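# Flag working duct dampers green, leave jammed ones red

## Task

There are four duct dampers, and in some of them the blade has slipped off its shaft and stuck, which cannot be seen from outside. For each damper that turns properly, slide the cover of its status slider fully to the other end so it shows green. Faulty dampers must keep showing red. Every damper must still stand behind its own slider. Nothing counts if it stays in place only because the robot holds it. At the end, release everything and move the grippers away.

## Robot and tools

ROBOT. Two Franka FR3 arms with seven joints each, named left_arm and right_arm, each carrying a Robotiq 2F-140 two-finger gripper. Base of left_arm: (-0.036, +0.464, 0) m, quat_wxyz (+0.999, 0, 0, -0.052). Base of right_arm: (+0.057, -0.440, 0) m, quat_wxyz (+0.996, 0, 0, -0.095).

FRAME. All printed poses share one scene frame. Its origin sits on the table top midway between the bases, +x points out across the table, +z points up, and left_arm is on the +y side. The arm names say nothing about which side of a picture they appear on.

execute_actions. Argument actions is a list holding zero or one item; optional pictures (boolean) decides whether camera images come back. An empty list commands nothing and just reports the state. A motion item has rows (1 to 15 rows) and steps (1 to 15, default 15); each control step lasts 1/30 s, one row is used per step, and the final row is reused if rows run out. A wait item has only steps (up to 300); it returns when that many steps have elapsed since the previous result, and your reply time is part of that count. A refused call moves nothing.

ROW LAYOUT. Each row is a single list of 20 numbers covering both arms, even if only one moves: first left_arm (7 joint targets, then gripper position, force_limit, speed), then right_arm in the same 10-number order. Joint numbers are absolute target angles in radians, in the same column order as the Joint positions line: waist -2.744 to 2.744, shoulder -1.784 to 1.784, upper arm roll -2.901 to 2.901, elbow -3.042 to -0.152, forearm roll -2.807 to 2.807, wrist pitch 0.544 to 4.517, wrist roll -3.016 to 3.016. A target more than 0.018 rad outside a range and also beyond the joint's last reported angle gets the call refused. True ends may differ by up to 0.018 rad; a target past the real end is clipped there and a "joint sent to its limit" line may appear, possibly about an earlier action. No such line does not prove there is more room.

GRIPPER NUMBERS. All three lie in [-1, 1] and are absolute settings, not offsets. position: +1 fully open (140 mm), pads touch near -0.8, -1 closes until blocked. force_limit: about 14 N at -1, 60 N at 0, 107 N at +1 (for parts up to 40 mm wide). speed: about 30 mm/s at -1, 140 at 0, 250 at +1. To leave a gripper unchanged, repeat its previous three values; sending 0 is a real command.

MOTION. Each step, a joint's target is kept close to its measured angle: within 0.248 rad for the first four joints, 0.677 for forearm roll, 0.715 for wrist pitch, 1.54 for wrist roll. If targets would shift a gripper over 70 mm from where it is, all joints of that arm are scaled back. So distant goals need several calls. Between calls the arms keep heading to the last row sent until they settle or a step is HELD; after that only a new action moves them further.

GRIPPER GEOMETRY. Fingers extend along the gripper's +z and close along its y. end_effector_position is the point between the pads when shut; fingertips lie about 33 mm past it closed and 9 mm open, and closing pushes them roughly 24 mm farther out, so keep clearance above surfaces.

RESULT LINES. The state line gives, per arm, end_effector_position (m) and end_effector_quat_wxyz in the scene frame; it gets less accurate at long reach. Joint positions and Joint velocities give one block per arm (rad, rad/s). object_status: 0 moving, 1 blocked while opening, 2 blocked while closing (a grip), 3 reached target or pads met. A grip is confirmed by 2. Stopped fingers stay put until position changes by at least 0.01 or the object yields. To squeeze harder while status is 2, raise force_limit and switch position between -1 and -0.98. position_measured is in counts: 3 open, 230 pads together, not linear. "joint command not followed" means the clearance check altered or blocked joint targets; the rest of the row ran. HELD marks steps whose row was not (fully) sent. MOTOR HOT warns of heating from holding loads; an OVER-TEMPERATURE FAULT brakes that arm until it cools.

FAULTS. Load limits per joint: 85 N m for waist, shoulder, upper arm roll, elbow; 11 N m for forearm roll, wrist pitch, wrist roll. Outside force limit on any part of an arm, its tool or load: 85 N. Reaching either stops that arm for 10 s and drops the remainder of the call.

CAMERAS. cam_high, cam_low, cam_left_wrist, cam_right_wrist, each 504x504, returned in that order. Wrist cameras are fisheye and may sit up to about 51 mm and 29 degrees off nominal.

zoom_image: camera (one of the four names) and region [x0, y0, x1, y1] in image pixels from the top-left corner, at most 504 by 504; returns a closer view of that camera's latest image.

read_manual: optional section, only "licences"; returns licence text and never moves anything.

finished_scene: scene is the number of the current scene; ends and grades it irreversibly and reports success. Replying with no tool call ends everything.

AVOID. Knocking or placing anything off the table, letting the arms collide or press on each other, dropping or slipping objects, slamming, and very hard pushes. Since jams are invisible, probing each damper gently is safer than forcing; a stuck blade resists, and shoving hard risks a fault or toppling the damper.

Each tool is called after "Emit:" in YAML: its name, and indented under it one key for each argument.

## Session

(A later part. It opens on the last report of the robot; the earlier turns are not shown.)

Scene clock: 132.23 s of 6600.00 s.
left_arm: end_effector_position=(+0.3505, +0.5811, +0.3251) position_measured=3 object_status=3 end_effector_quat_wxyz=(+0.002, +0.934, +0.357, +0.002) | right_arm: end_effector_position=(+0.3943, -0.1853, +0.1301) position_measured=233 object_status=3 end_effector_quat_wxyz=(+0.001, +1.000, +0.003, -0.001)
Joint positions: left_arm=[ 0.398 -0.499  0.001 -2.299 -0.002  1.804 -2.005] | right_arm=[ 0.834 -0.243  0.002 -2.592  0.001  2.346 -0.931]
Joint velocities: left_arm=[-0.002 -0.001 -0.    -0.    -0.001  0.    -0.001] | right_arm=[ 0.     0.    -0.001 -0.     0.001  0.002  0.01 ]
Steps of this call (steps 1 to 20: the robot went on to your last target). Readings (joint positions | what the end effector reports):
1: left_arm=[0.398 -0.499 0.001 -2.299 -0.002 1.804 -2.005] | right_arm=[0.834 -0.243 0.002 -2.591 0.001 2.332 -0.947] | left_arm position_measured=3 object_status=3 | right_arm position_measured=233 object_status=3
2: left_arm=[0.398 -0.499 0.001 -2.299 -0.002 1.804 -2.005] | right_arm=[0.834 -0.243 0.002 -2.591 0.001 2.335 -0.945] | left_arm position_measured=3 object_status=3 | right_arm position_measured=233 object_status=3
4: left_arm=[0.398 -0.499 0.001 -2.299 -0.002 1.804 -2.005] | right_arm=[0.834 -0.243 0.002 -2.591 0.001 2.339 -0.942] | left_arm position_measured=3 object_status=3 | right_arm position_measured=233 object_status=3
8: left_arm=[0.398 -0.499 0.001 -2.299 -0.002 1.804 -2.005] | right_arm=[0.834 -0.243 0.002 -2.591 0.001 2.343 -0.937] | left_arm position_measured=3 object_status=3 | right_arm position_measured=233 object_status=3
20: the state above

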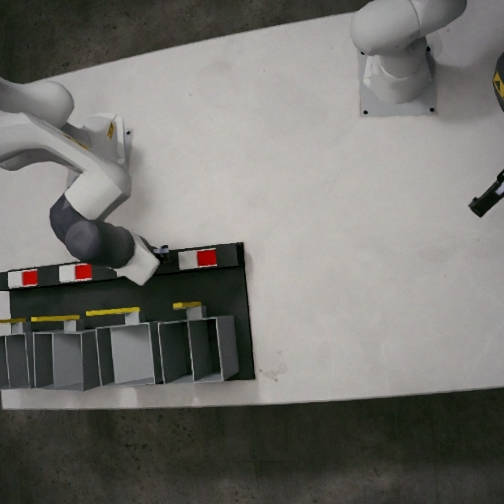

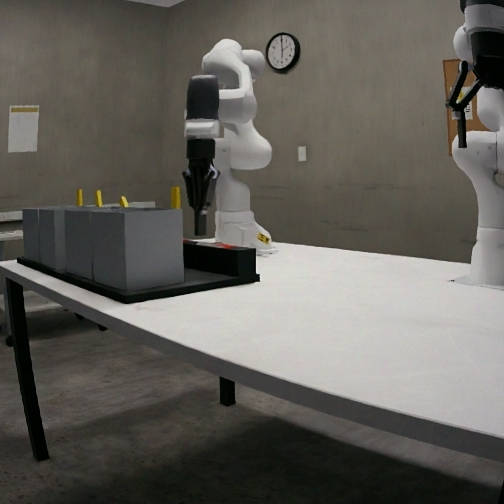

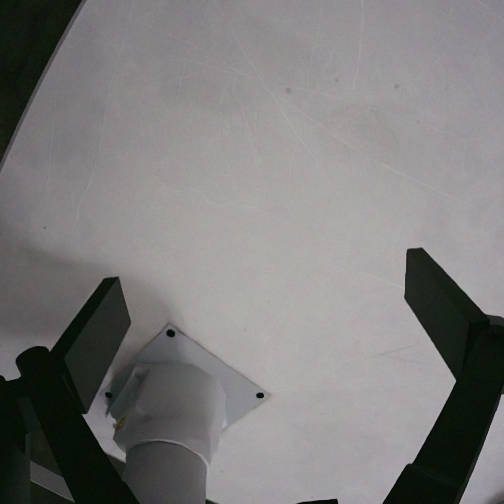

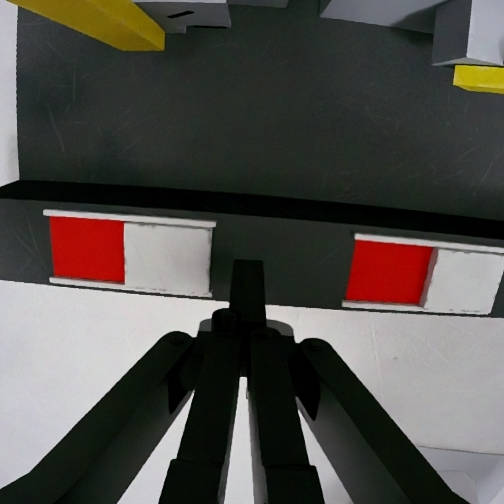

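Emit:
execute_actions:
  actions:
    - {"rows":[[0.4,-0.5,0,-2.3,0,1.8,-2.0,1,0,0,0.829,-0.21,0,-2.6,0,2.4,-0.932,-1,0,0.5],[0.4,-0.5,0,-2.3,0,1.8,-2.0,1,0,0,0.829,-0.21,0,-2.6,0,2.425,-0.932,-1,0,0.5],[0.4,-0.5,0,-2.3,0,1.8,-2.0,1,0,0,0.829,-0.2,0,-2.6,0,2.425,-0.932,-1,0,0.5],[0.4,-0.5,0,-2.3,0,1.8,-2.0,1,0,0,0.829,-0.19,0,-2.605,0,2.425,-0.932,-1,0,0.5],[0.4,-0.5,0,-2.3,0,1.8,-2.0,1,0,0,0.829,-0.18,0,-2.605,0,2.425,-0.932,-1,0,0.5]]}
  pictures: false

Emit:
execute_actions:
  actions:
    - {"steps":10}

Emit:
zoom_image:
  camera: "cam_low"
  region: [160,190,280,290]

Scene clock: 138.93 s of 6600.00 s.
left_arm: end_effector_position=(+0.3505, +0.5811, +0.3251) position_measured=3 object_status=3 end_effector_quat_wxyz=(+0.002, +0.934, +0.357, +0.002) | right_arm: end_effector_position=(+0.3983, -0.1844, +0.1094) position_measured=233 object_status=3 end_effector_quat_wxyz=(+0.001, +1.000, +0.000, -0.001)
Joint positions: left_arm=[ 0.398 -0.499  0.001 -2.299 -0.002  1.804 -2.005] | right_arm=[ 0.831 -0.189  0.001 -2.6    0.001  2.408 -0.929]
Joint velocities: left_arm=[ 0.001 -0.002  0.     0.001  0.     0.001  0.001] | right_arm=[ 0.002 -0.001 -0.001  0.001  0.002  0.    -0.001]
Steps of this call (steps 1 to 15: the robot went on to your last target; steps 16 to 90: nothing new was sent; then 3.20 s passed at rest; steps 91 to 105: all 15 steps of this action). Readings (joint positions | what the end effector reports):
91: left_arm=[0.398 -0.499 0.001 -2.299 -0.002 1.804 -2.005] | right_arm=[0.834 -0.238 0.001 -2.592 0.001 2.355 -0.928] | left_arm position_measured=3 object_status=3 | right_arm position_measured=233 object_status=3
92: left_arm=[0.398 -0.499 0.001 -2.299 -0.002 1.804 -2.005] | right_arm=[0.833 -0.230 0.001 -2.593 0.001 2.367 -0.928] | left_arm position_measured=3 object_status=3 | right_arm position_measured=233 object_status=3
94: left_arm=[0.398 -0.499 0.001 -2.299 -0.002 1.804 -2.005] | right_arm=[0.831 -0.212 0.001 -2.596 0.001 2.386 -0.928] | left_arm position_measured=3 object_status=3 | right_arm position_measured=233 object_status=3
98: left_arm=[0.398 -0.499 0.001 -2.299 -0.002 1.804 -2.005] | right_arm=[0.831 -0.190 0.001 -2.600 0.001 2.406 -0.929] | left_arm position_measured=3 object_status=3 | right_arm position_measured=233 object_status=3
105: the state above

Scene clock: 139.27 s of 6600.00 s.
left_arm: end_effector_position=(+0.3505, +0.5811, +0.3251) position_measured=3 object_status=3 end_effector_quat_wxyz=(+0.002, +0.934, +0.357, +0.002) | right_arm: end_effector_position=(+0.3983, -0.1844, +0.1094) position_measured=233 object_status=3 end_effector_quat_wxyz=(+0.001, +1.000, +0.000, -0.001)
Joint positions: left_arm=[ 0.398 -0.499  0.001 -2.299 -0.002  1.804 -2.005] | right_arm=[ 0.831 -0.189  0.001 -2.6    0.001  2.408 -0.93 ]
Joint velocities: left_arm=[-0.     0.001 -0.     0.    -0.    -0.     0.   ] | right_arm=[ 0.    -0.    -0.001 -0.    -0.    -0.    -0.001]
Steps of this call (steps 1 to 10: the robot went on to your last target). Readings (joint positions | what the end effector reports):
1: left_arm=[0.398 -0.499 0.001 -2.299 -0.002 1.804 -2.005] | right_arm=[0.831 -0.189 0.001 -2.600 0.001 2.408 -0.929] | left_arm position_measured=3 object_status=3 | right_arm position_measured=233 object_status=3
2: left_arm=[0.398 -0.499 0.001 -2.299 -0.002 1.804 -2.005] | right_arm=[0.831 -0.189 0.001 -2.600 0.001 2.408 -0.929] | left_arm position_measured=3 object_status=3 | right_arm position_measured=233 object_status=3
4: left_arm=[0.398 -0.499 0.001 -2.299 -0.002 1.804 -2.005] | right_arm=[0.831 -0.189 0.001 -2.600 0.001 2.408 -0.929] | left_arm position_measured=3 object_status=3 | right_arm position_measured=233 object_status=3
8: left_arm=[0.398 -0.499 0.001 -2.299 -0.002 1.804 -2.005] | right_arm=[0.831 -0.189 0.001 -2.600 0.001 2.408 -0.930] | left_arm position_measured=3 object_status=3 | right_arm position_measured=233 object_status=3
10: the state above

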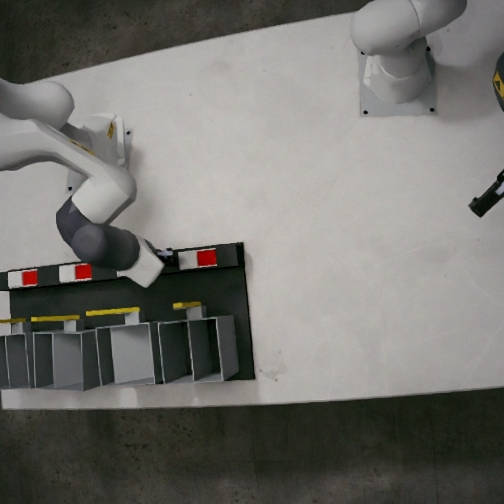

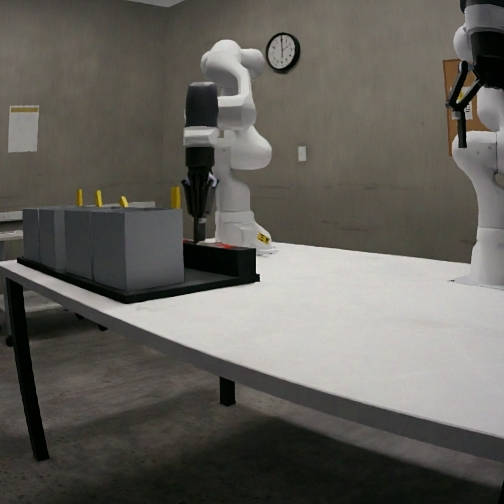

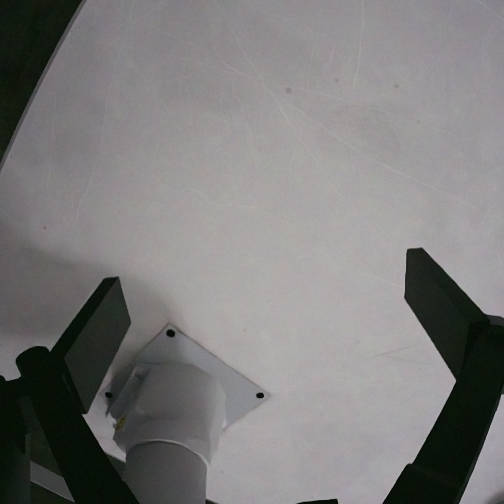

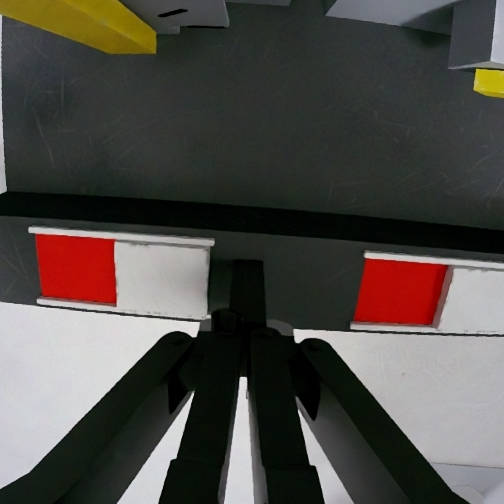

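Region (160, 190, 280, 290) of cam_low's 504x504 image, scaled by 4.200, with more detail than that image has.

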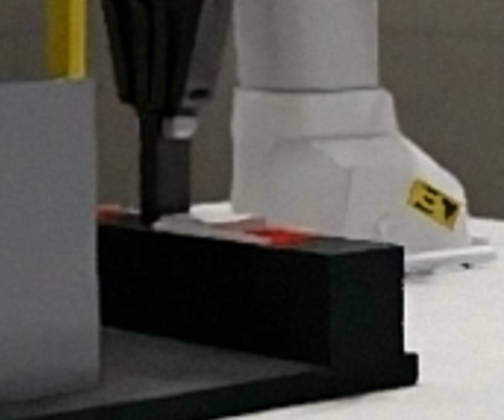

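Emit:
execute_actions:
  actions:
    - {"rows":[[0.4,-0.5,0,-2.3,0,1.8,-2.0,1,0,0,0.829,-0.195,0,-2.598,0,2.403,-0.92,-1,0,0.5],[0.4,-0.5,0,-2.3,0,1.8,-2.0,1,0,0,0.829,-0.195,0,-2.598,0,2.403,-0.91,-1,0,0.5],[0.4,-0.5,0,-2.3,0,1.8,-2.0,1,0,0,0.84,-0.1835,0,-2.585,0,2.401,-0.9,-1,0,0.5],[0.4,-0.5,0,-2.3,0,1.8,-2.0,1,0,0,0.851,-0.172,0,-2.572,0,2.4,-0.89,-1,0,0.5],[0.4,-0.5,0,-2.3,0,1.8,-2.0,1,0,0,0.862,-0.1605,0,-2.559,0,2.398,-0.88,-1,0,0.5],[0.4,-0.5,0,-2.3,0,1.8,-2.0,1,0,0,0.873,-0.149,0,-2.546,0,2.397,-0.86,-1,0,0.5],[0.4,-0.5,0,-2.3,0,1.8,-2.0,1,0,0,0.884,-0.1375,0,-2.533,0,2.395,-0.85,-1,0,0.5],[0.4,-0.5,0,-2.3,0,1.8,-2.0,1,0,0,0.895,-0.126,0,-2.519,0,2.393,-0.84,-1,0,0.5],[0.4,-0.5,0,-2.3,0,1.8,-2.0,1,0,0,0.906,-0.1145,0,-2.506,0,2.392,-0.83,-1,0,0.5],[0.4,-0.5,0,-2.3,0,1.8,-2.0,1,0,0,0.917,-0.103,0,-2.493,0,2.39,-0.823,-1,0,0.5],[0.4,-0.5,0,-2.3,0,1.8,-2.0,1,0,0,0.928,-0.0915,0,-2.48,0,2.389,-0.823,-1,0,0.5],[0.4,-0.5,0,-2.3,0,1.8,-2.0,1,0,0,0.938,-0.08,0,-2.467,0,2.387,-0.823,-1,0,0.5]]}
  pictures: false

Emit:
execute_actions:
  actions:
    - {"steps":12}

Scene clock: 150.03 s of 6600.00 s.
left_arm: end_effector_position=(+0.3505, +0.5811, +0.3251) position_measured=3 object_status=3 end_effector_quat_wxyz=(+0.002, +0.934, +0.357, +0.002) | right_arm: end_effector_position=(+0.4005, -0.1251, +0.1124) position_measured=233 object_status=3 end_effector_quat_wxyz=(-0.001, +1.000, +0.015, +0.001)
Joint positions: left_arm=[ 0.398 -0.499  0.001 -2.299 -0.002  1.804 -2.005] | right_arm=[ 0.931 -0.087  0.    -2.477  0.001  2.393 -0.861]
Joint velocities: left_arm=[-0.    -0.    -0.     0.001 -0.    -0.    -0.001] | right_arm=[ 0.088  0.085  0.     0.099 -0.    -0.017  0.117]
Steps of this call (steps 1 to 15: the robot went on to your last target; steps 16 to 90: nothing new was sent; then 7.27 s passed at rest; steps 91 to 105: all 15 steps of this action). Readings (joint positions | what the end effector reports):
91: left_arm=[0.398 -0.499 0.001 -2.299 -0.002 1.804 -2.005] | right_arm=[0.831 -0.190 0.001 -2.600 0.001 2.407 -0.929] | left_arm position_measured=3 object_status=3 | right_arm position_measured=233 object_status=3
92: left_arm=[0.398 -0.499 0.001 -2.299 -0.002 1.804 -2.005] | right_arm=[0.831 -0.192 0.001 -2.600 0.001 2.407 -0.928] | left_arm position_measured=3 object_status=3 | right_arm position_measured=233 object_status=3
94: left_arm=[0.398 -0.499 0.001 -2.299 -0.002 1.804 -2.005] | right_arm=[0.836 -0.186 -0.000 -2.590 0.001 2.405 -0.922] | left_arm position_measured=3 object_status=3 | right_arm position_measured=233 object_status=3
98: left_arm=[0.398 -0.499 0.001 -2.299 -0.002 1.804 -2.005] | right_arm=[0.871 -0.150 -0.001 -2.548 0.001 2.401 -0.900] | left_arm position_measured=3 object_status=3 | right_arm position_measured=233 object_status=3
105: the state above

Scene clock: 150.43 s of 6600.00 s.
left_arm: end_effector_position=(+0.3505, +0.5811, +0.3251) position_measured=3 object_status=3 end_effector_quat_wxyz=(+0.002, +0.934, +0.357, +0.002) | right_arm: end_effector_position=(+0.4003, -0.1225, +0.1124) position_measured=233 object_status=3 end_effector_quat_wxyz=(-0.001, +1.000, +0.005, +0.000)
Joint positions: left_arm=[ 0.398 -0.499  0.001 -2.299 -0.002  1.804 -2.005] | right_arm=[ 0.935 -0.081  0.    -2.47   0.001  2.39  -0.835]
Joint velocities: left_arm=[ 0.001 -0.001  0.    -0.001  0.001 -0.     0.001] | right_arm=[ 0.001 -0.001  0.001  0.001  0.    -0.002  0.03 ]
Steps of this call (steps 1 to 12: the robot went on to your last target). Readings (joint positions | what the end effector reports):
1: left_arm=[0.398 -0.499 0.001 -2.299 -0.002 1.804 -2.005] | right_arm=[0.933 -0.085 0.000 -2.474 0.001 2.393 -0.857] | left_arm position_measured=3 object_status=3 | right_arm position_measured=233 object_status=3
2: left_arm=[0.398 -0.499 0.001 -2.299 -0.002 1.804 -2.005] | right_arm=[0.934 -0.083 0.000 -2.473 0.001 2.392 -0.854] | left_arm position_measured=3 object_status=3 | right_arm position_measured=233 object_status=3
4: left_arm=[0.398 -0.499 0.001 -2.299 -0.002 1.804 -2.005] | right_arm=[0.935 -0.082 0.000 -2.471 0.001 2.391 -0.848] | left_arm position_measured=3 object_status=3 | right_arm position_measured=233 object_status=3
8: left_arm=[0.398 -0.499 0.001 -2.299 -0.002 1.804 -2.005] | right_arm=[0.935 -0.081 0.000 -2.470 0.001 2.390 -0.840] | left_arm position_measured=3 object_status=3 | right_arm position_measured=233 object_status=3
12: the state above

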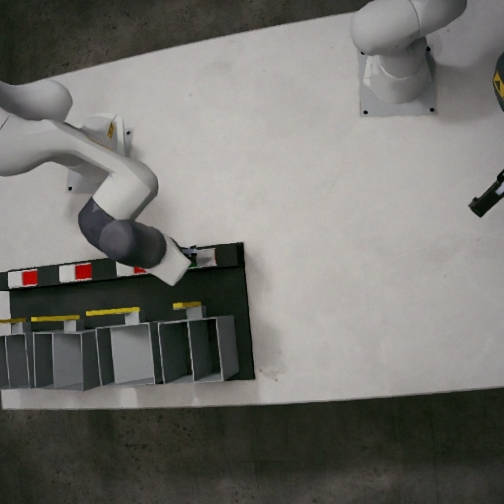

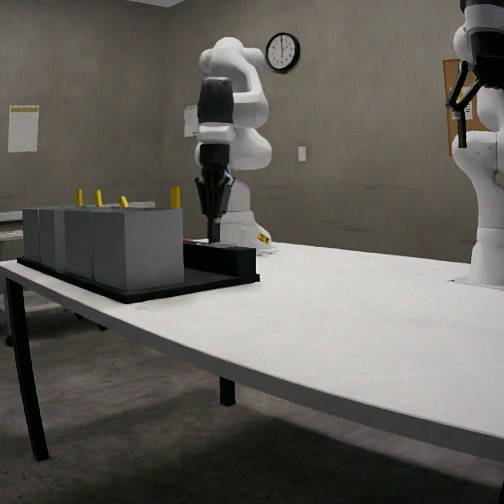

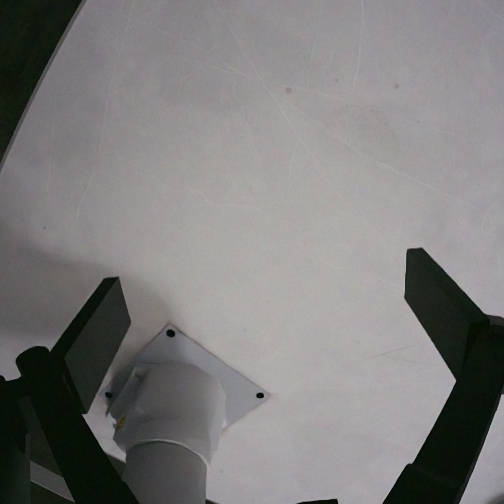

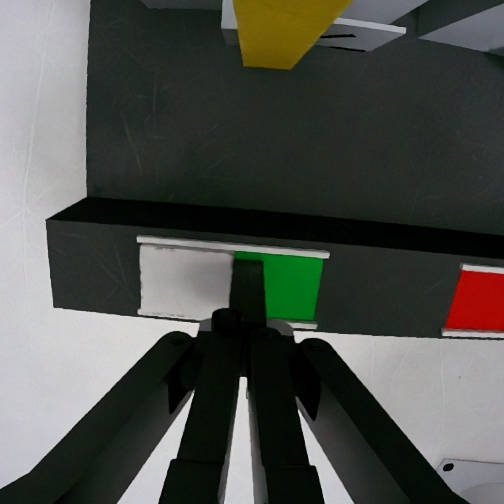

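Emit:
execute_actions:
  actions:
    - {"rows":[[0.4,-0.5,0,-2.3,0,1.8,-2.0,1,0,0,0.944,-0.074,0,-2.46,0,2.386,-0.82,-1,0,0.5]],"steps":8}
  pictures: false

Emit:
execute_actions:
  actions:
    - {"rows":[[0.4,-0.5,0,-2.3,0,1.8,-2.0,1,0,0,0.93,-0.15,0,-2.44,0,2.29,-0.82,-1,0,0.5]],"steps":10}
  pictures: false

Emit:
execute_actions:
  actions:
    - {"rows":[[0.4,-0.5,0,-2.3,0,1.8,-2.0,1,0,0,0.39,-0.496,0,-2.788,0,2.292,-1.371,-1,0,0.5]]}
  pictures: false

Emit:
execute_actions:
  actions:
    - {"steps":20}
  pictures: false

Emit:
execute_actions:
  actions:
    - {"rows":[[0.4,-0.5,0,-2.3,0,1.8,-2.0,1,0,0,0.39,-0.47,0,-2.8,0,2.389,-1.371,-1,0,0.5],[0.4,-0.5,0,-2.3,0,1.8,-2.0,1,0,0,0.39,-0.46,0,-2.81,0,2.389,-1.371,-1,0,0.5],[0.4,-0.5,0,-2.3,0,1.8,-2.0,1,0,0,0.39,-0.45,0,-2.815,0,2.389,-1.371,-1,0,0.5],[0.4,-0.5,0,-2.3,0,1.8,-2.0,1,0,0,0.39,-0.44,0,-2.82,0,2.389,-1.371,-1,0,0.5],[0.4,-0.5,0,-2.3,0,1.8,-2.0,1,0,0,0.39,-0.433,0,-2.822,0,2.389,-1.371,-1,0,0.5]]}
  pictures: false

Emit:
execute_actions:
  actions:
    - {"steps":10}

Scene clock: 161.07 s of 6600.00 s.
left_arm: end_effector_position=(+0.3505, +0.5811, +0.3251) position_measured=3 object_status=3 end_effector_quat_wxyz=(+0.002, +0.934, +0.357, +0.002) | right_arm: end_effector_position=(+0.4003, -0.1212, +0.1124) position_measured=233 object_status=3 end_effector_quat_wxyz=(+0.001, +1.000, +0.001, -0.001)
Joint positions: left_arm=[ 0.398 -0.499  0.001 -2.299 -0.002  1.804 -2.005] | right_arm=[ 0.939 -0.076 -0.001 -2.464 -0.001  2.385 -0.824]
Joint velocities: left_arm=[-0.001 -0.     0.002  0.001 -0.    -0.001  0.001] | right_arm=[ 0.002  0.003 -0.     0.005  0.    -0.005  0.005]
Steps of this call (steps 1 to 30: the robot went on to your last target; steps 31 to 90: nothing new was sent; then 7.37 s passed at rest; steps 91 to 98: all 8 steps of this action). Readings (joint positions | what the end effector reports):
91: left_arm=[0.398 -0.499 0.001 -2.299 -0.002 1.804 -2.005] | right_arm=[0.937 -0.080 -0.000 -2.468 0.001 2.389 -0.826] | left_arm position_measured=3 object_status=3 | right_arm position_measured=233 object_status=3
92: left_arm=[0.398 -0.499 0.001 -2.299 -0.002 1.804 -2.005] | right_arm=[0.938 -0.078 -0.000 -2.466 0.000 2.389 -0.825] | left_arm position_measured=3 object_status=3 | right_arm position_measured=233 object_status=3
94: left_arm=[0.398 -0.499 0.001 -2.299 -0.002 1.804 -2.005] | right_arm=[0.939 -0.077 -0.001 -2.465 -0.000 2.387 -0.825] | left_arm position_measured=3 object_status=3 | right_arm position_measured=233 object_status=3
98: the state above

Scene clock: 161.40 s of 6600.00 s.
left_arm: end_effector_position=(+0.3505, +0.5811, +0.3251) position_measured=3 object_status=3 end_effector_quat_wxyz=(+0.002, +0.934, +0.357, +0.002) | right_arm: end_effector_position=(+0.4043, -0.1219, +0.1500) position_measured=233 object_status=3 end_effector_quat_wxyz=(-0.006, +1.000, -0.003, +0.006)
Joint positions: left_arm=[ 0.398 -0.499  0.001 -2.299 -0.002  1.804 -2.005] | right_arm=[ 0.932 -0.15  -0.001 -2.44  -0.001  2.307 -0.824]
Joint velocities: left_arm=[-0.    -0.001 -0.    -0.001  0.001 -0.    -0.001] | right_arm=[-0.001  0.    -0.001 -0.001  0.001 -0.084  0.001]
Steps of this call (steps 1 to 10: all 10 steps of this action). Readings (joint positions | what the end effector reports):
1: left_arm=[0.398 -0.499 0.001 -2.299 -0.002 1.804 -2.005] | right_arm=[0.938 -0.086 -0.001 -2.463 -0.001 2.368 -0.824] | left_arm position_measured=3 object_status=3 | right_arm position_measured=233 object_status=3
2: left_arm=[0.398 -0.499 0.001 -2.299 -0.002 1.804 -2.005] | right_arm=[0.936 -0.104 -0.001 -2.459 -0.001 2.353 -0.824] | left_arm position_measured=3 object_status=3 | right_arm position_measured=233 object_status=3
4: left_arm=[0.398 -0.499 0.001 -2.299 -0.002 1.804 -2.005] | right_arm=[0.933 -0.133 -0.001 -2.447 -0.001 2.335 -0.824] | left_arm position_measured=3 object_status=3 | right_arm position_measured=233 object_status=3
8: left_arm=[0.398 -0.499 0.001 -2.299 -0.002 1.804 -2.005] | right_arm=[0.932 -0.150 -0.001 -2.440 -0.001 2.314 -0.824] | left_arm position_measured=3 object_status=3 | right_arm position_measured=233 object_status=3
10: the state above

Scene clock: 161.90 s of 6600.00 s.
left_arm: end_effector_position=(+0.3505, +0.5811, +0.3251) position_measured=3 object_status=3 end_effector_quat_wxyz=(+0.002, +0.934, +0.357, +0.002) | right_arm: end_effector_position=(+0.4062, -0.3668, +0.1417) position_measured=233 object_status=3 end_effector_quat_wxyz=(-0.002, +0.997, -0.080, +0.003)
Joint positions: left_arm=[ 0.398 -0.499  0.001 -2.299 -0.002  1.804 -2.005] | right_arm=[ 0.399 -0.491 -0.005 -2.781 -0.     2.296 -1.206]
Joint velocities: left_arm=[ 0.001  0.    -0.001 -0.001 -0.001  0.001  0.001] | right_arm=[-0.122 -0.049  0.025 -0.063 -0.001 -0.012 -0.535]
Steps of this call (steps 1 to 15: all 15 steps of this action). Readings (joint positions | what the end effector reports):
1: left_arm=[0.398 -0.499 0.001 -2.299 -0.002 1.804 -2.005] | right_arm=[0.907 -0.176 0.010 -2.470 -0.000 2.309 -0.849] | left_arm position_measured=3 object_status=3 | right_arm position_measured=233 object_status=3
2: left_arm=[0.398 -0.499 0.001 -2.299 -0.002 1.804 -2.005] | right_arm=[0.872 -0.214 0.012 -2.510 -0.000 2.307 -0.875] | left_arm position_measured=3 object_status=3 | right_arm position_measured=233 object_status=3
4: left_arm=[0.398 -0.499 0.001 -2.299 -0.002 1.804 -2.005] | right_arm=[0.792 -0.293 0.009 -2.588 -0.000 2.306 -0.926] | left_arm position_measured=3 object_status=3 | right_arm position_measured=233 object_status=3
8: left_arm=[0.398 -0.499 0.001 -2.299 -0.002 1.804 -2.005] | right_arm=[0.596 -0.418 0.004 -2.705 -0.000 2.302 -1.029] | left_arm position_measured=3 object_status=3 | right_arm position_measured=233 object_status=3
15: the state above

Scene clock: 162.57 s of 6600.00 s.
left_arm: end_effector_position=(+0.3505, +0.5811, +0.3251) position_measured=3 object_status=3 end_effector_quat_wxyz=(+0.002, +0.934, +0.357, +0.002) | right_arm: end_effector_position=(+0.4047, -0.3691, +0.1409) position_measured=233 object_status=3 end_effector_quat_wxyz=(-0.001, +1.000, -0.010, +0.002)
Joint positions: left_arm=[ 0.398 -0.499  0.001 -2.299 -0.002  1.804 -2.005] | right_arm=[ 0.392 -0.495 -0.002 -2.786 -0.     2.295 -1.35 ]
Joint velocities: left_arm=[-0.001  0.     0.     0.002  0.     0.    -0.001] | right_arm=[ 0.001 -0.     0.001  0.001  0.001 -0.001 -0.06 ]
Steps of this call (steps 1 to 20: the robot went on to your last target). Readings (joint positions | what the end effector reports):
1: left_arm=[0.398 -0.499 0.001 -2.299 -0.002 1.804 -2.005] | right_arm=[0.396 -0.492 -0.005 -2.783 -0.000 2.296 -1.223] | left_arm position_measured=3 object_status=3 | right_arm position_measured=233 object_status=3
2: left_arm=[0.398 -0.499 0.001 -2.299 -0.002 1.804 -2.005] | right_arm=[0.395 -0.493 -0.004 -2.784 -0.000 2.296 -1.238] | left_arm position_measured=3 object_status=3 | right_arm position_measured=233 object_status=3
4: left_arm=[0.398 -0.499 0.001 -2.299 -0.002 1.804 -2.005] | right_arm=[0.393 -0.494 -0.003 -2.785 -0.000 2.296 -1.264] | left_arm position_measured=3 object_status=3 | right_arm position_measured=233 object_status=3
8: left_arm=[0.398 -0.499 0.001 -2.299 -0.002 1.804 -2.005] | right_arm=[0.392 -0.494 -0.002 -2.785 -0.000 2.295 -1.301] | left_arm position_measured=3 object_status=3 | right_arm position_measured=233 object_status=3
20: the state above

Scene clock: 163.07 s of 6600.00 s.
left_arm: end_effector_position=(+0.3505, +0.5811, +0.3251) position_measured=3 object_status=3 end_effector_quat_wxyz=(+0.002, +0.934, +0.357, +0.002) | right_arm: end_effector_position=(+0.4014, -0.3698, +0.1126) position_measured=233 object_status=3 end_effector_quat_wxyz=(+0.000, +1.000, -0.003, -0.003)
Joint positions: left_arm=[ 0.398 -0.499  0.001 -2.299 -0.002  1.804 -2.005] | right_arm=[ 0.391 -0.434 -0.001 -2.82  -0.     2.381 -1.364]
Joint velocities: left_arm=[-0.001 -0.001 -0.002 -0.    -0.     0.001  0.   ] | right_arm=[-0.001 -0.001  0.001  0.002  0.001  0.031 -0.011]
Steps of this call (steps 1 to 15: all 15 steps of this action). Readings (joint positions | what the end effector reports):
1: left_arm=[0.398 -0.499 0.001 -2.299 -0.002 1.804 -2.005] | right_arm=[0.392 -0.491 -0.002 -2.788 -0.000 2.310 -1.351] | left_arm position_measured=3 object_status=3 | right_arm position_measured=233 object_status=3
2: left_arm=[0.398 -0.499 0.001 -2.299 -0.002 1.804 -2.005] | right_arm=[0.392 -0.483 -0.002 -2.792 -0.000 2.325 -1.353] | left_arm position_measured=3 object_status=3 | right_arm position_measured=233 object_status=3
4: left_arm=[0.398 -0.499 0.001 -2.299 -0.002 1.804 -2.005] | right_arm=[0.392 -0.464 -0.002 -2.803 -0.000 2.346 -1.356] | left_arm position_measured=3 object_status=3 | right_arm position_measured=233 object_status=3
8: left_arm=[0.398 -0.499 0.001 -2.299 -0.002 1.804 -2.005] | right_arm=[0.391 -0.437 -0.002 -2.819 -0.000 2.366 -1.360] | left_arm position_measured=3 object_status=3 | right_arm position_measured=233 object_status=3
15: the state above

Scene clock: 163.40 s of 6600.00 s.
left_arm: end_effector_position=(+0.3505, +0.5811, +0.3251) position_measured=3 object_status=3 end_effector_quat_wxyz=(+0.002, +0.934, +0.357, +0.002) | right_arm: end_effector_position=(+0.4028, -0.3695, +0.1129) position_measured=233 object_status=3 end_effector_quat_wxyz=(-0.000, +1.000, -0.002, -0.000)
Joint positions: left_arm=[ 0.398 -0.499  0.001 -2.299 -0.002  1.804 -2.005] | right_arm=[ 0.391 -0.434 -0.001 -2.82  -0.     2.385 -1.366]
Joint velocities: left_arm=[ 0.    -0.     0.001  0.     0.001  0.    -0.001] | right_arm=[ 0.002 -0.001 -0.001  0.001 -0.002  0.004 -0.004]
Steps of this call (steps 1 to 10: the robot went on to your last target). Readings (joint positions | what the end effector reports):
1: left_arm=[0.398 -0.499 0.001 -2.299 -0.002 1.804 -2.005] | right_arm=[0.391 -0.434 -0.001 -2.820 -0.000 2.382 -1.364] | left_arm position_measured=3 object_status=3 | right_arm position_measured=233 object_status=3
2: left_arm=[0.398 -0.499 0.001 -2.299 -0.002 1.804 -2.005] | right_arm=[0.391 -0.434 -0.001 -2.820 -0.000 2.382 -1.365] | left_arm position_measured=3 object_status=3 | right_arm position_measured=233 object_status=3
4: left_arm=[0.398 -0.499 0.001 -2.299 -0.002 1.804 -2.005] | right_arm=[0.391 -0.434 -0.001 -2.820 -0.000 2.383 -1.365] | left_arm position_measured=3 object_status=3 | right_arm position_measured=233 object_status=3
8: left_arm=[0.398 -0.499 0.001 -2.299 -0.002 1.804 -2.005] | right_arm=[0.391 -0.434 -0.001 -2.820 -0.000 2.385 -1.366] | left_arm position_measured=3 object_status=3 | right_arm position_measured=233 object_status=3
10: the state above

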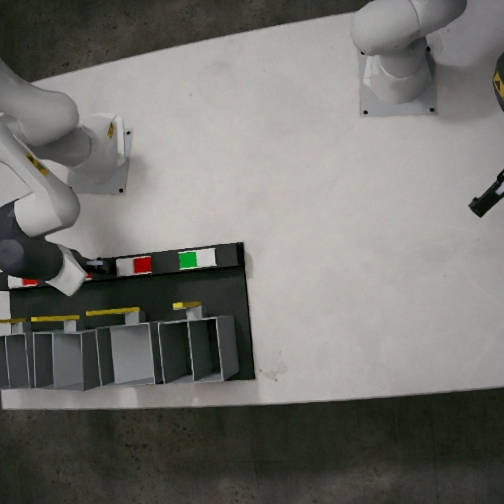

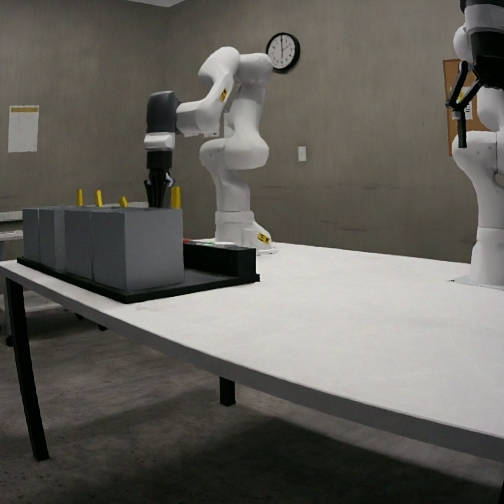

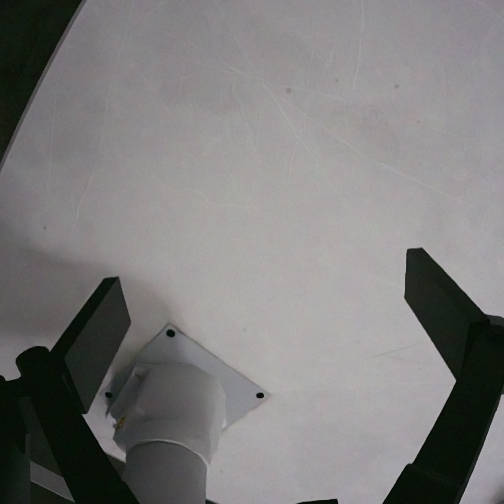

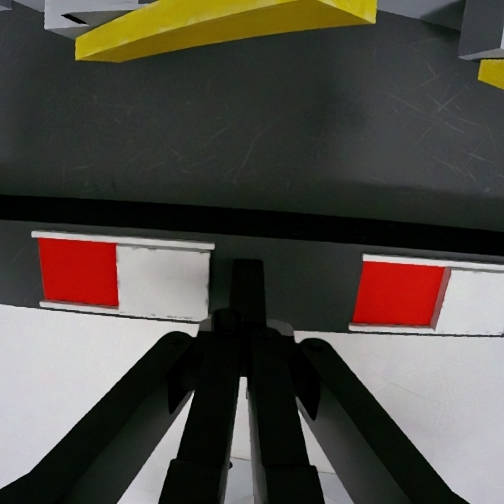

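Emit:
execute_actions:
  actions:
    - {"rows":[[0.4,-0.5,0,-2.3,0,1.8,-2.0,1,0,0,0.406,-0.43,0,-2.819,0,2.39,-1.33,-1,0,0.5],[0.4,-0.5,0,-2.3,0,1.8,-2.0,1,0,0,0.422,-0.426,0,-2.816,0,2.391,-1.31,-1,0,0.5],[0.4,-0.5,0,-2.3,0,1.8,-2.0,1,0,0,0.438,-0.422,0,-2.812,0,2.392,-1.29,-1,0,0.5],[0.4,-0.5,0,-2.3,0,1.8,-2.0,1,0,0,0.454,-0.417,0,-2.808,0,2.393,-1.27,-1,0,0.5],[0.4,-0.5,0,-2.3,0,1.8,-2.0,1,0,0,0.47,-0.412,0,-2.804,0,2.394,-1.25,-1,0,0.5],[0.4,-0.5,0,-2.3,0,1.8,-2.0,1,0,0,0.486,-0.406,0,-2.799,0,2.395,-1.23,-1,0,0.5],[0.4,-0.5,0,-2.3,0,1.8,-2.0,1,0,0,0.502,-0.4,0,-2.794,0,2.396,-1.21,-1,0,0.5],[0.4,-0.5,0,-2.3,0,1.8,-2.0,1,0,0,0.518,-0.394,0,-2.789,0,2.397,-1.2,-1,0,0.5],[0.4,-0.5,0,-2.3,0,1.8,-2.0,1,0,0,0.534,-0.388,0,-2.784,0,2.397,-1.195,-1,0,0.5],[0.4,-0.5,0,-2.3,0,1.8,-2.0,1,0,0,0.55,-0.381,0,-2.778,0,2.398,-1.195,-1,0,0.5],[0.4,-0.5,0,-2.3,0,1.8,-2.0,1,0,0,0.567,-0.374,0,-2.772,0,2.398,-1.195,-1,0,0.5]]}
  pictures: false

Emit:
execute_actions:
  actions:
    - {"steps":10}

Emit:
execute_actions:
  actions:
    - {"rows":[[0.4,-0.5,0,-2.3,0,1.8,-2.0,1,0,0,0.555,-0.45,0,-2.735,0,2.285,-1.195,-1,0,0.5]],"steps":10}
  pictures: false

Emit:
execute_actions:
  actions:
    - {"rows":[[0.4,-0.5,0,-2.3,0,1.8,-2.0,1,0,0,-0.1,-0.45,0,-2.735,0,2.285,-2.0,-1,0,0.5]]}
  pictures: false

Emit:
execute_actions:
  actions:
    - {"rows":[[0.4,-0.5,0,-2.3,0,1.8,-2.0,1,0,0,-0.522,-0.165,0,-2.47,0,2.305,-2.283,-1,0,0.5]]}
  pictures: false

Emit:
execute_actions:
  actions:
    - {"steps":25}
  pictures: false

Emit:
execute_actions:
  actions:
    - {"rows":[[0.4,-0.5,0,-2.3,0,1.8,-2.0,1,0,0,-0.522,-0.14,0,-2.48,0,2.39,-2.283,-1,0,0.5],[0.4,-0.5,0,-2.3,0,1.8,-2.0,1,0,0,-0.522,-0.13,0,-2.485,0,2.39,-2.283,-1,0,0.5],[0.4,-0.5,0,-2.3,0,1.8,-2.0,1,0,0,-0.522,-0.12,0,-2.49,0,2.39,-2.283,-1,0,0.5],[0.4,-0.5,0,-2.3,0,1.8,-2.0,1,0,0,-0.522,-0.11,0,-2.494,0,2.39,-2.283,-1,0,0.5],[0.4,-0.5,0,-2.3,0,1.8,-2.0,1,0,0,-0.522,-0.105,0,-2.496,0,2.39,-2.283,-1,0,0.5]]}
  pictures: false

Emit:
execute_actions:
  actions:
    - {"steps":10}

Scene clock: 179.20 s of 6600.00 s.
left_arm: end_effector_position=(+0.3505, +0.5811, +0.3251) position_measured=3 object_status=3 end_effector_quat_wxyz=(+0.002, +0.934, +0.357, +0.002) | right_arm: end_effector_position=(+0.3996, -0.3070, +0.1115) position_measured=233 object_status=3 end_effector_quat_wxyz=(+0.001, +1.000, +0.023, -0.002)
Joint positions: left_arm=[ 0.398 -0.499  0.001 -2.299 -0.002  1.804 -2.005] | right_arm=[ 0.56  -0.378  0.    -2.776 -0.     2.395 -1.246]
Joint velocities: left_arm=[ 0.    -0.001 -0.001 -0.001 -0.    -0.     0.002] | right_arm=[ 0.061  0.029  0.     0.023 -0.028  0.001  0.166]
Steps of this call (steps 1 to 15: the robot went on to your last target; steps 16 to 90: nothing new was sent; then 12.30 s passed at rest; steps 91 to 105: all 15 steps of this action). Readings (joint positions | what the end effector reports):
91: left_arm=[0.398 -0.499 0.001 -2.299 -0.002 1.804 -2.005] | right_arm=[0.394 -0.434 -0.002 -2.820 -0.000 2.386 -1.364] | left_arm position_measured=3 object_status=3 | right_arm position_measured=233 object_status=3
92: left_arm=[0.398 -0.499 0.001 -2.299 -0.002 1.804 -2.005] | right_arm=[0.401 -0.432 -0.002 -2.820 -0.000 2.386 -1.359] | left_arm position_measured=3 object_status=3 | right_arm position_measured=233 object_status=3
94: left_arm=[0.398 -0.499 0.001 -2.299 -0.002 1.804 -2.005] | right_arm=[0.424 -0.426 -0.002 -2.816 -0.000 2.387 -1.345] | left_arm position_measured=3 object_status=3 | right_arm position_measured=233 object_status=3
98: left_arm=[0.398 -0.499 0.001 -2.299 -0.002 1.804 -2.005] | right_arm=[0.483 -0.407 -0.002 -2.801 -0.000 2.391 -1.302] | left_arm position_measured=3 object_status=3 | right_arm position_measured=233 object_status=3
105: the state above

Scene clock: 179.53 s of 6600.00 s.
left_arm: end_effector_position=(+0.3505, +0.5811, +0.3251) position_measured=3 object_status=3 end_effector_quat_wxyz=(+0.002, +0.934, +0.357, +0.002) | right_arm: end_effector_position=(+0.3995, -0.3067, +0.1114) position_measured=233 object_status=3 end_effector_quat_wxyz=(+0.001, +1.000, +0.008, -0.002)
Joint positions: left_arm=[ 0.398 -0.499  0.001 -2.299 -0.002  1.804 -2.005] | right_arm=[ 0.562 -0.377 -0.001 -2.775 -0.002  2.394 -1.213]
Joint velocities: left_arm=[-0.001 -0.    -0.    -0.001 -0.    -0.001 -0.   ] | right_arm=[ 0.    -0.    -0.001 -0.     0.001 -0.001  0.054]
Steps of this call (steps 1 to 10: the robot went on to your last target). Readings (joint positions | what the end effector reports):
1: left_arm=[0.398 -0.499 0.001 -2.299 -0.002 1.804 -2.005] | right_arm=[0.560 -0.377 -0.000 -2.776 -0.001 2.395 -1.241] | left_arm position_measured=3 object_status=3 | right_arm position_measured=233 object_status=3
2: left_arm=[0.398 -0.499 0.001 -2.299 -0.002 1.804 -2.005] | right_arm=[0.561 -0.377 -0.000 -2.775 -0.001 2.395 -1.236] | left_arm position_measured=3 object_status=3 | right_arm position_measured=233 object_status=3
4: left_arm=[0.398 -0.499 0.001 -2.299 -0.002 1.804 -2.005] | right_arm=[0.561 -0.377 -0.001 -2.775 -0.002 2.394 -1.229] | left_arm position_measured=3 object_status=3 | right_arm position_measured=233 object_status=3
8: left_arm=[0.398 -0.499 0.001 -2.299 -0.002 1.804 -2.005] | right_arm=[0.562 -0.377 -0.001 -2.775 -0.002 2.394 -1.217] | left_arm position_measured=3 object_status=3 | right_arm position_measured=233 object_status=3
10: the state above

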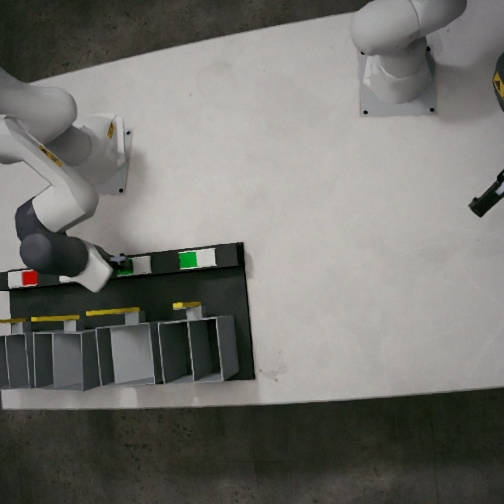

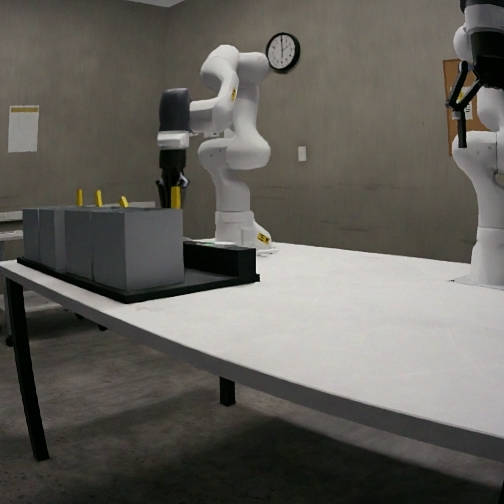

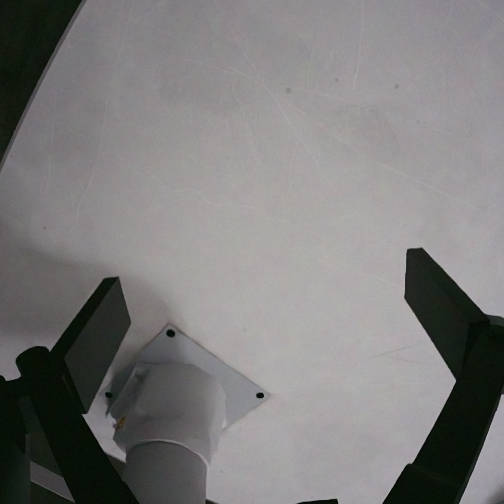

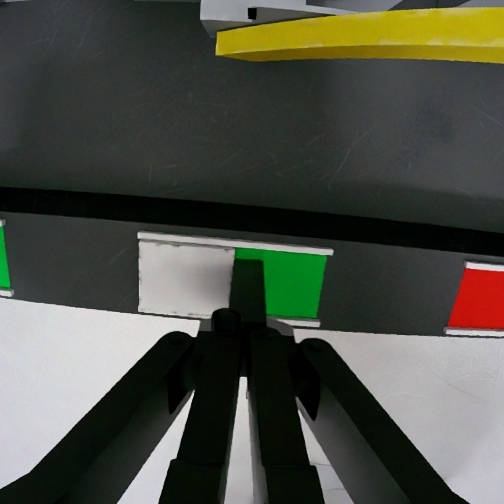

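Scene clock: 179.87 s of 6600.00 s.
left_arm: end_effector_position=(+0.3505, +0.5811, +0.3251) position_measured=3 object_status=3 end_effector_quat_wxyz=(+0.002, +0.934, +0.357, +0.002) | right_arm: end_effector_position=(+0.4063, -0.3061, +0.1465) position_measured=233 object_status=3 end_effector_quat_wxyz=(-0.003, +1.000, +0.000, +0.008)
Joint positions: left_arm=[ 0.398 -0.499  0.001 -2.299 -0.002  1.804 -2.005] | right_arm=[ 0.557 -0.449 -0.001 -2.736 -0.002  2.304 -1.203]
Joint velocities: left_arm=[-0.    -0.    -0.001 -0.    -0.    -0.     0.   ] | right_arm=[-0.001 -0.001  0.    -0.001 -0.001 -0.097  0.017]
Steps of this call (steps 1 to 10: all 10 steps of this action). Readings (joint positions | what the end effector reports):
1: left_arm=[0.398 -0.499 0.001 -2.299 -0.002 1.804 -2.005] | right_arm=[0.561 -0.387 -0.001 -2.771 -0.002 2.374 -1.212] | left_arm position_measured=3 object_status=3 | right_arm position_measured=233 object_status=3
2: left_arm=[0.398 -0.499 0.001 -2.299 -0.002 1.804 -2.005] | right_arm=[0.559 -0.406 -0.001 -2.762 -0.002 2.358 -1.210] | left_arm position_measured=3 object_status=3 | right_arm position_measured=233 object_status=3
4: left_arm=[0.398 -0.499 0.001 -2.299 -0.002 1.804 -2.005] | right_arm=[0.558 -0.434 -0.001 -2.745 -0.002 2.337 -1.208] | left_arm position_measured=3 object_status=3 | right_arm position_measured=233 object_status=3
8: left_arm=[0.398 -0.499 0.001 -2.299 -0.002 1.804 -2.005] | right_arm=[0.557 -0.449 -0.001 -2.736 -0.002 2.312 -1.205] | left_arm position_measured=3 object_status=3 | right_arm position_measured=233 object_status=3
10: the state above

Scene clock: 180.37 s of 6600.00 s.
left_arm: end_effector_position=(+0.3505, +0.5811, +0.3251) position_measured=3 object_status=3 end_effector_quat_wxyz=(+0.002, +0.934, +0.357, +0.002) | right_arm: end_effector_position=(+0.4122, -0.5442, +0.1456) position_measured=233 object_status=3 end_effector_quat_wxyz=(-0.000, +1.000, -0.028, +0.002)
Joint positions: left_arm=[ 0.398 -0.499  0.001 -2.299 -0.002  1.804 -2.005] | right_arm=[-0.091 -0.449 -0.006 -2.736 -0.001  2.291 -1.8  ]
Joint velocities: left_arm=[-0.001 -0.001 -0.    -0.002  0.002 -0.001  0.   ] | right_arm=[-0.112 -0.     0.027  0.001 -0.    -0.013 -0.652]
Steps of this call (steps 1 to 15: all 15 steps of this action). Readings (joint positions | what the end effector reports):
1: left_arm=[0.398 -0.499 0.001 -2.299 -0.002 1.804 -2.005] | right_arm=[0.516 -0.449 0.013 -2.736 -0.002 2.302 -1.261] | left_arm position_measured=3 object_status=3 | right_arm position_measured=233 object_status=3
2: left_arm=[0.398 -0.499 0.001 -2.299 -0.002 1.804 -2.005] | right_arm=[0.460 -0.449 0.012 -2.736 -0.002 2.301 -1.317] | left_arm position_measured=3 object_status=3 | right_arm position_measured=233 object_status=3
4: left_arm=[0.398 -0.499 0.001 -2.299 -0.002 1.804 -2.005] | right_arm=[0.343 -0.449 0.008 -2.736 -0.001 2.298 -1.417] | left_arm position_measured=3 object_status=3 | right_arm position_measured=233 object_status=3
8: left_arm=[0.398 -0.499 0.001 -2.299 -0.002 1.804 -2.005] | right_arm=[0.105 -0.449 0.003 -2.736 -0.001 2.296 -1.578] | left_arm position_measured=3 object_status=3 | right_arm position_measured=233 object_status=3
15: the state above

Scene clock: 180.87 s of 6600.00 s.
left_arm: end_effector_position=(+0.3505, +0.5811, +0.3251) position_measured=3 object_status=3 end_effector_quat_wxyz=(+0.002, +0.934, +0.357, +0.002) | right_arm: end_effector_position=(+0.4002, -0.7382, +0.1425) position_measured=233 object_status=3 end_effector_quat_wxyz=(-0.002, +0.998, -0.066, -0.002)
Joint positions: left_arm=[ 0.398 -0.499  0.001 -2.299 -0.002  1.804 -2.005] | right_arm=[-0.52  -0.167 -0.005 -2.474 -0.001  2.301 -2.153]
Joint velocities: left_arm=[-0.001 -0.001 -0.     0.001  0.001  0.001  0.002] | right_arm=[-0.016  0.012  0.035  0.025 -0.002  0.002 -0.417]
Steps of this call (steps 1 to 15: all 15 steps of this action). Readings (joint positions | what the end effector reports):
1: left_arm=[0.398 -0.499 0.001 -2.299 -0.002 1.804 -2.005] | right_arm=[-0.121 -0.420 0.005 -2.705 -0.002 2.287 -1.826] | left_arm position_measured=3 object_status=3 | right_arm position_measured=233 object_status=3
2: left_arm=[0.398 -0.499 0.001 -2.299 -0.002 1.804 -2.005] | right_arm=[-0.161 -0.377 0.007 -2.662 -0.002 2.290 -1.852] | left_arm position_measured=3 object_status=3 | right_arm position_measured=233 object_status=3
4: left_arm=[0.398 -0.499 0.001 -2.299 -0.002 1.804 -2.005] | right_arm=[-0.249 -0.304 0.008 -2.594 -0.002 2.294 -1.901] | left_arm position_measured=3 object_status=3 | right_arm position_measured=233 object_status=3
8: left_arm=[0.398 -0.499 0.001 -2.299 -0.002 1.804 -2.005] | right_arm=[-0.432 -0.207 0.004 -2.509 -0.002 2.298 -2.007] | left_arm position_measured=3 object_status=3 | right_arm position_measured=233 object_status=3
15: the state above

Scene clock: 181.70 s of 6600.00 s.
left_arm: end_effector_position=(+0.3505, +0.5811, +0.3251) position_measured=3 object_status=3 end_effector_quat_wxyz=(+0.002, +0.934, +0.357, +0.002) | right_arm: end_effector_position=(+0.4019, -0.7378, +0.1430) position_measured=233 object_status=3 end_effector_quat_wxyz=(-0.001, +1.000, -0.005, -0.002)
Joint positions: left_arm=[ 0.398 -0.499  0.001 -2.299 -0.002  1.804 -2.005] | right_arm=[-0.52  -0.166 -0.002 -2.472 -0.001  2.302 -2.271]
Joint velocities: left_arm=[-0.    -0.    -0.001  0.     0.     0.     0.001] | right_arm=[ 0.001  0.002  0.002  0.     0.     0.    -0.027]
Steps of this call (steps 1 to 25: the robot went on to your last target). Readings (joint positions | what the end effector reports):
1: left_arm=[0.398 -0.499 0.001 -2.299 -0.002 1.804 -2.005] | right_arm=[-0.520 -0.167 -0.004 -2.474 -0.001 2.301 -2.166] | left_arm position_measured=3 object_status=3 | right_arm position_measured=233 object_status=3
2: left_arm=[0.398 -0.499 0.001 -2.299 -0.002 1.804 -2.005] | right_arm=[-0.520 -0.167 -0.003 -2.473 -0.001 2.301 -2.178] | left_arm position_measured=3 object_status=3 | right_arm position_measured=233 object_status=3
4: left_arm=[0.398 -0.499 0.001 -2.299 -0.002 1.804 -2.005] | right_arm=[-0.520 -0.167 -0.002 -2.473 -0.001 2.302 -2.198] | left_arm position_measured=3 object_status=3 | right_arm position_measured=233 object_status=3
8: left_arm=[0.398 -0.499 0.001 -2.299 -0.002 1.804 -2.005] | right_arm=[-0.520 -0.167 -0.002 -2.473 -0.001 2.302 -2.227] | left_arm position_measured=3 object_status=3 | right_arm position_measured=233 object_status=3
25: the state above

Scene clock: 182.20 s of 6600.00 s.
left_arm: end_effector_position=(+0.3505, +0.5811, +0.3251) position_measured=3 object_status=3 end_effector_quat_wxyz=(+0.002, +0.934, +0.357, +0.002) | right_arm: end_effector_position=(+0.4029, -0.7386, +0.1128) position_measured=233 object_status=3 end_effector_quat_wxyz=(-0.002, +1.000, -0.002, -0.003)
Joint positions: left_arm=[ 0.398 -0.499  0.001 -2.299 -0.002  1.804 -2.005] | right_arm=[-0.52  -0.105 -0.001 -2.495 -0.001  2.382 -2.278]
Joint velocities: left_arm=[-0.001 -0.001  0.001 -0.     0.    -0.    -0.001] | right_arm=[ 0.    -0.001 -0.001  0.001 -0.     0.029 -0.005]
Steps of this call (steps 1 to 15: all 15 steps of this action). Readings (joint positions | what the end effector reports):
1: left_arm=[0.398 -0.499 0.001 -2.299 -0.002 1.804 -2.005] | right_arm=[-0.520 -0.163 -0.002 -2.473 -0.001 2.315 -2.272] | left_arm position_measured=3 object_status=3 | right_arm position_measured=233 object_status=3
2: left_arm=[0.398 -0.499 0.001 -2.299 -0.002 1.804 -2.005] | right_arm=[-0.520 -0.155 -0.001 -2.474 -0.001 2.329 -2.273] | left_arm position_measured=3 object_status=3 | right_arm position_measured=233 object_status=3
4: left_arm=[0.398 -0.499 0.001 -2.299 -0.002 1.804 -2.005] | right_arm=[-0.520 -0.136 -0.001 -2.481 -0.001 2.349 -2.274] | left_arm position_measured=3 object_status=3 | right_arm position_measured=233 object_status=3
8: left_arm=[0.398 -0.499 0.001 -2.299 -0.002 1.804 -2.005] | right_arm=[-0.520 -0.108 -0.001 -2.494 -0.001 2.368 -2.276] | left_arm position_measured=3 object_status=3 | right_arm position_measured=233 object_status=3
15: the state above

Scene clock: 182.53 s of 6600.00 s.
left_arm: end_effector_position=(+0.3505, +0.5811, +0.3251) position_measured=3 object_status=3 end_effector_quat_wxyz=(+0.002, +0.934, +0.357, +0.002) | right_arm: end_effector_position=(+0.4039, -0.7394, +0.1131) position_measured=233 object_status=3 end_effector_quat_wxyz=(-0.001, +1.000, -0.001, -0.002)
Joint positions: left_arm=[ 0.398 -0.499  0.001 -2.299 -0.002  1.804 -2.005] | right_arm=[-0.521 -0.105 -0.001 -2.495 -0.001  2.386 -2.279]
Joint velocities: left_arm=[ 0.001 -0.     0.    -0.001 -0.001 -0.    -0.   ] | right_arm=[-0.002 -0.    -0.001  0.     0.     0.005 -0.001]
Steps of this call (steps 1 to 10: the robot went on to your last target). Readings (joint positions | what the end effector reports):
1: left_arm=[0.398 -0.499 0.001 -2.299 -0.002 1.804 -2.005] | right_arm=[-0.520 -0.105 -0.001 -2.495 -0.001 2.383 -2.278] | left_arm position_measured=3 object_status=3 | right_arm position_measured=233 object_status=3
2: left_arm=[0.398 -0.499 0.001 -2.299 -0.002 1.804 -2.005] | right_arm=[-0.520 -0.105 -0.001 -2.495 -0.001 2.384 -2.278] | left_arm position_measured=3 object_status=3 | right_arm position_measured=233 object_status=3
4: left_arm=[0.398 -0.499 0.001 -2.299 -0.002 1.804 -2.005] | right_arm=[-0.520 -0.105 -0.001 -2.495 -0.001 2.385 -2.279] | left_arm position_measured=3 object_status=3 | right_arm position_measured=233 object_status=3
8: left_arm=[0.398 -0.499 0.001 -2.299 -0.002 1.804 -2.005] | right_arm=[-0.521 -0.105 -0.001 -2.495 -0.001 2.386 -2.279] | left_arm position_measured=3 object_status=3 | right_arm position_measured=233 object_status=3
10: the state above

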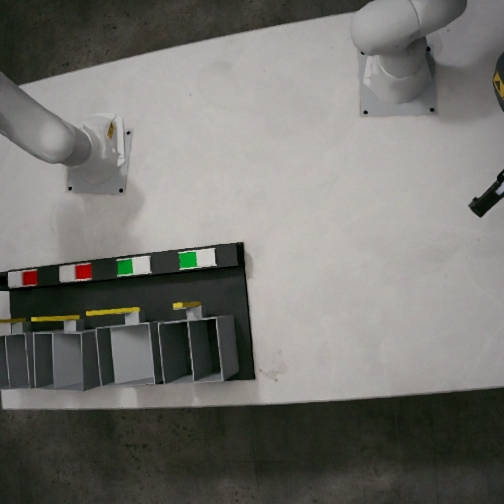

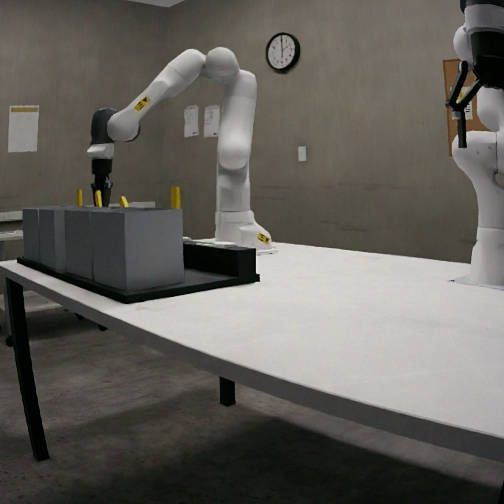

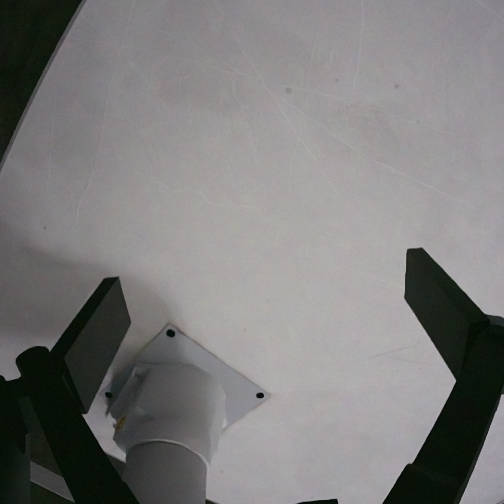

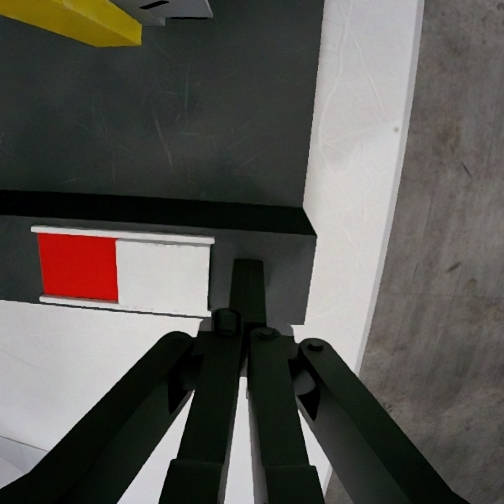

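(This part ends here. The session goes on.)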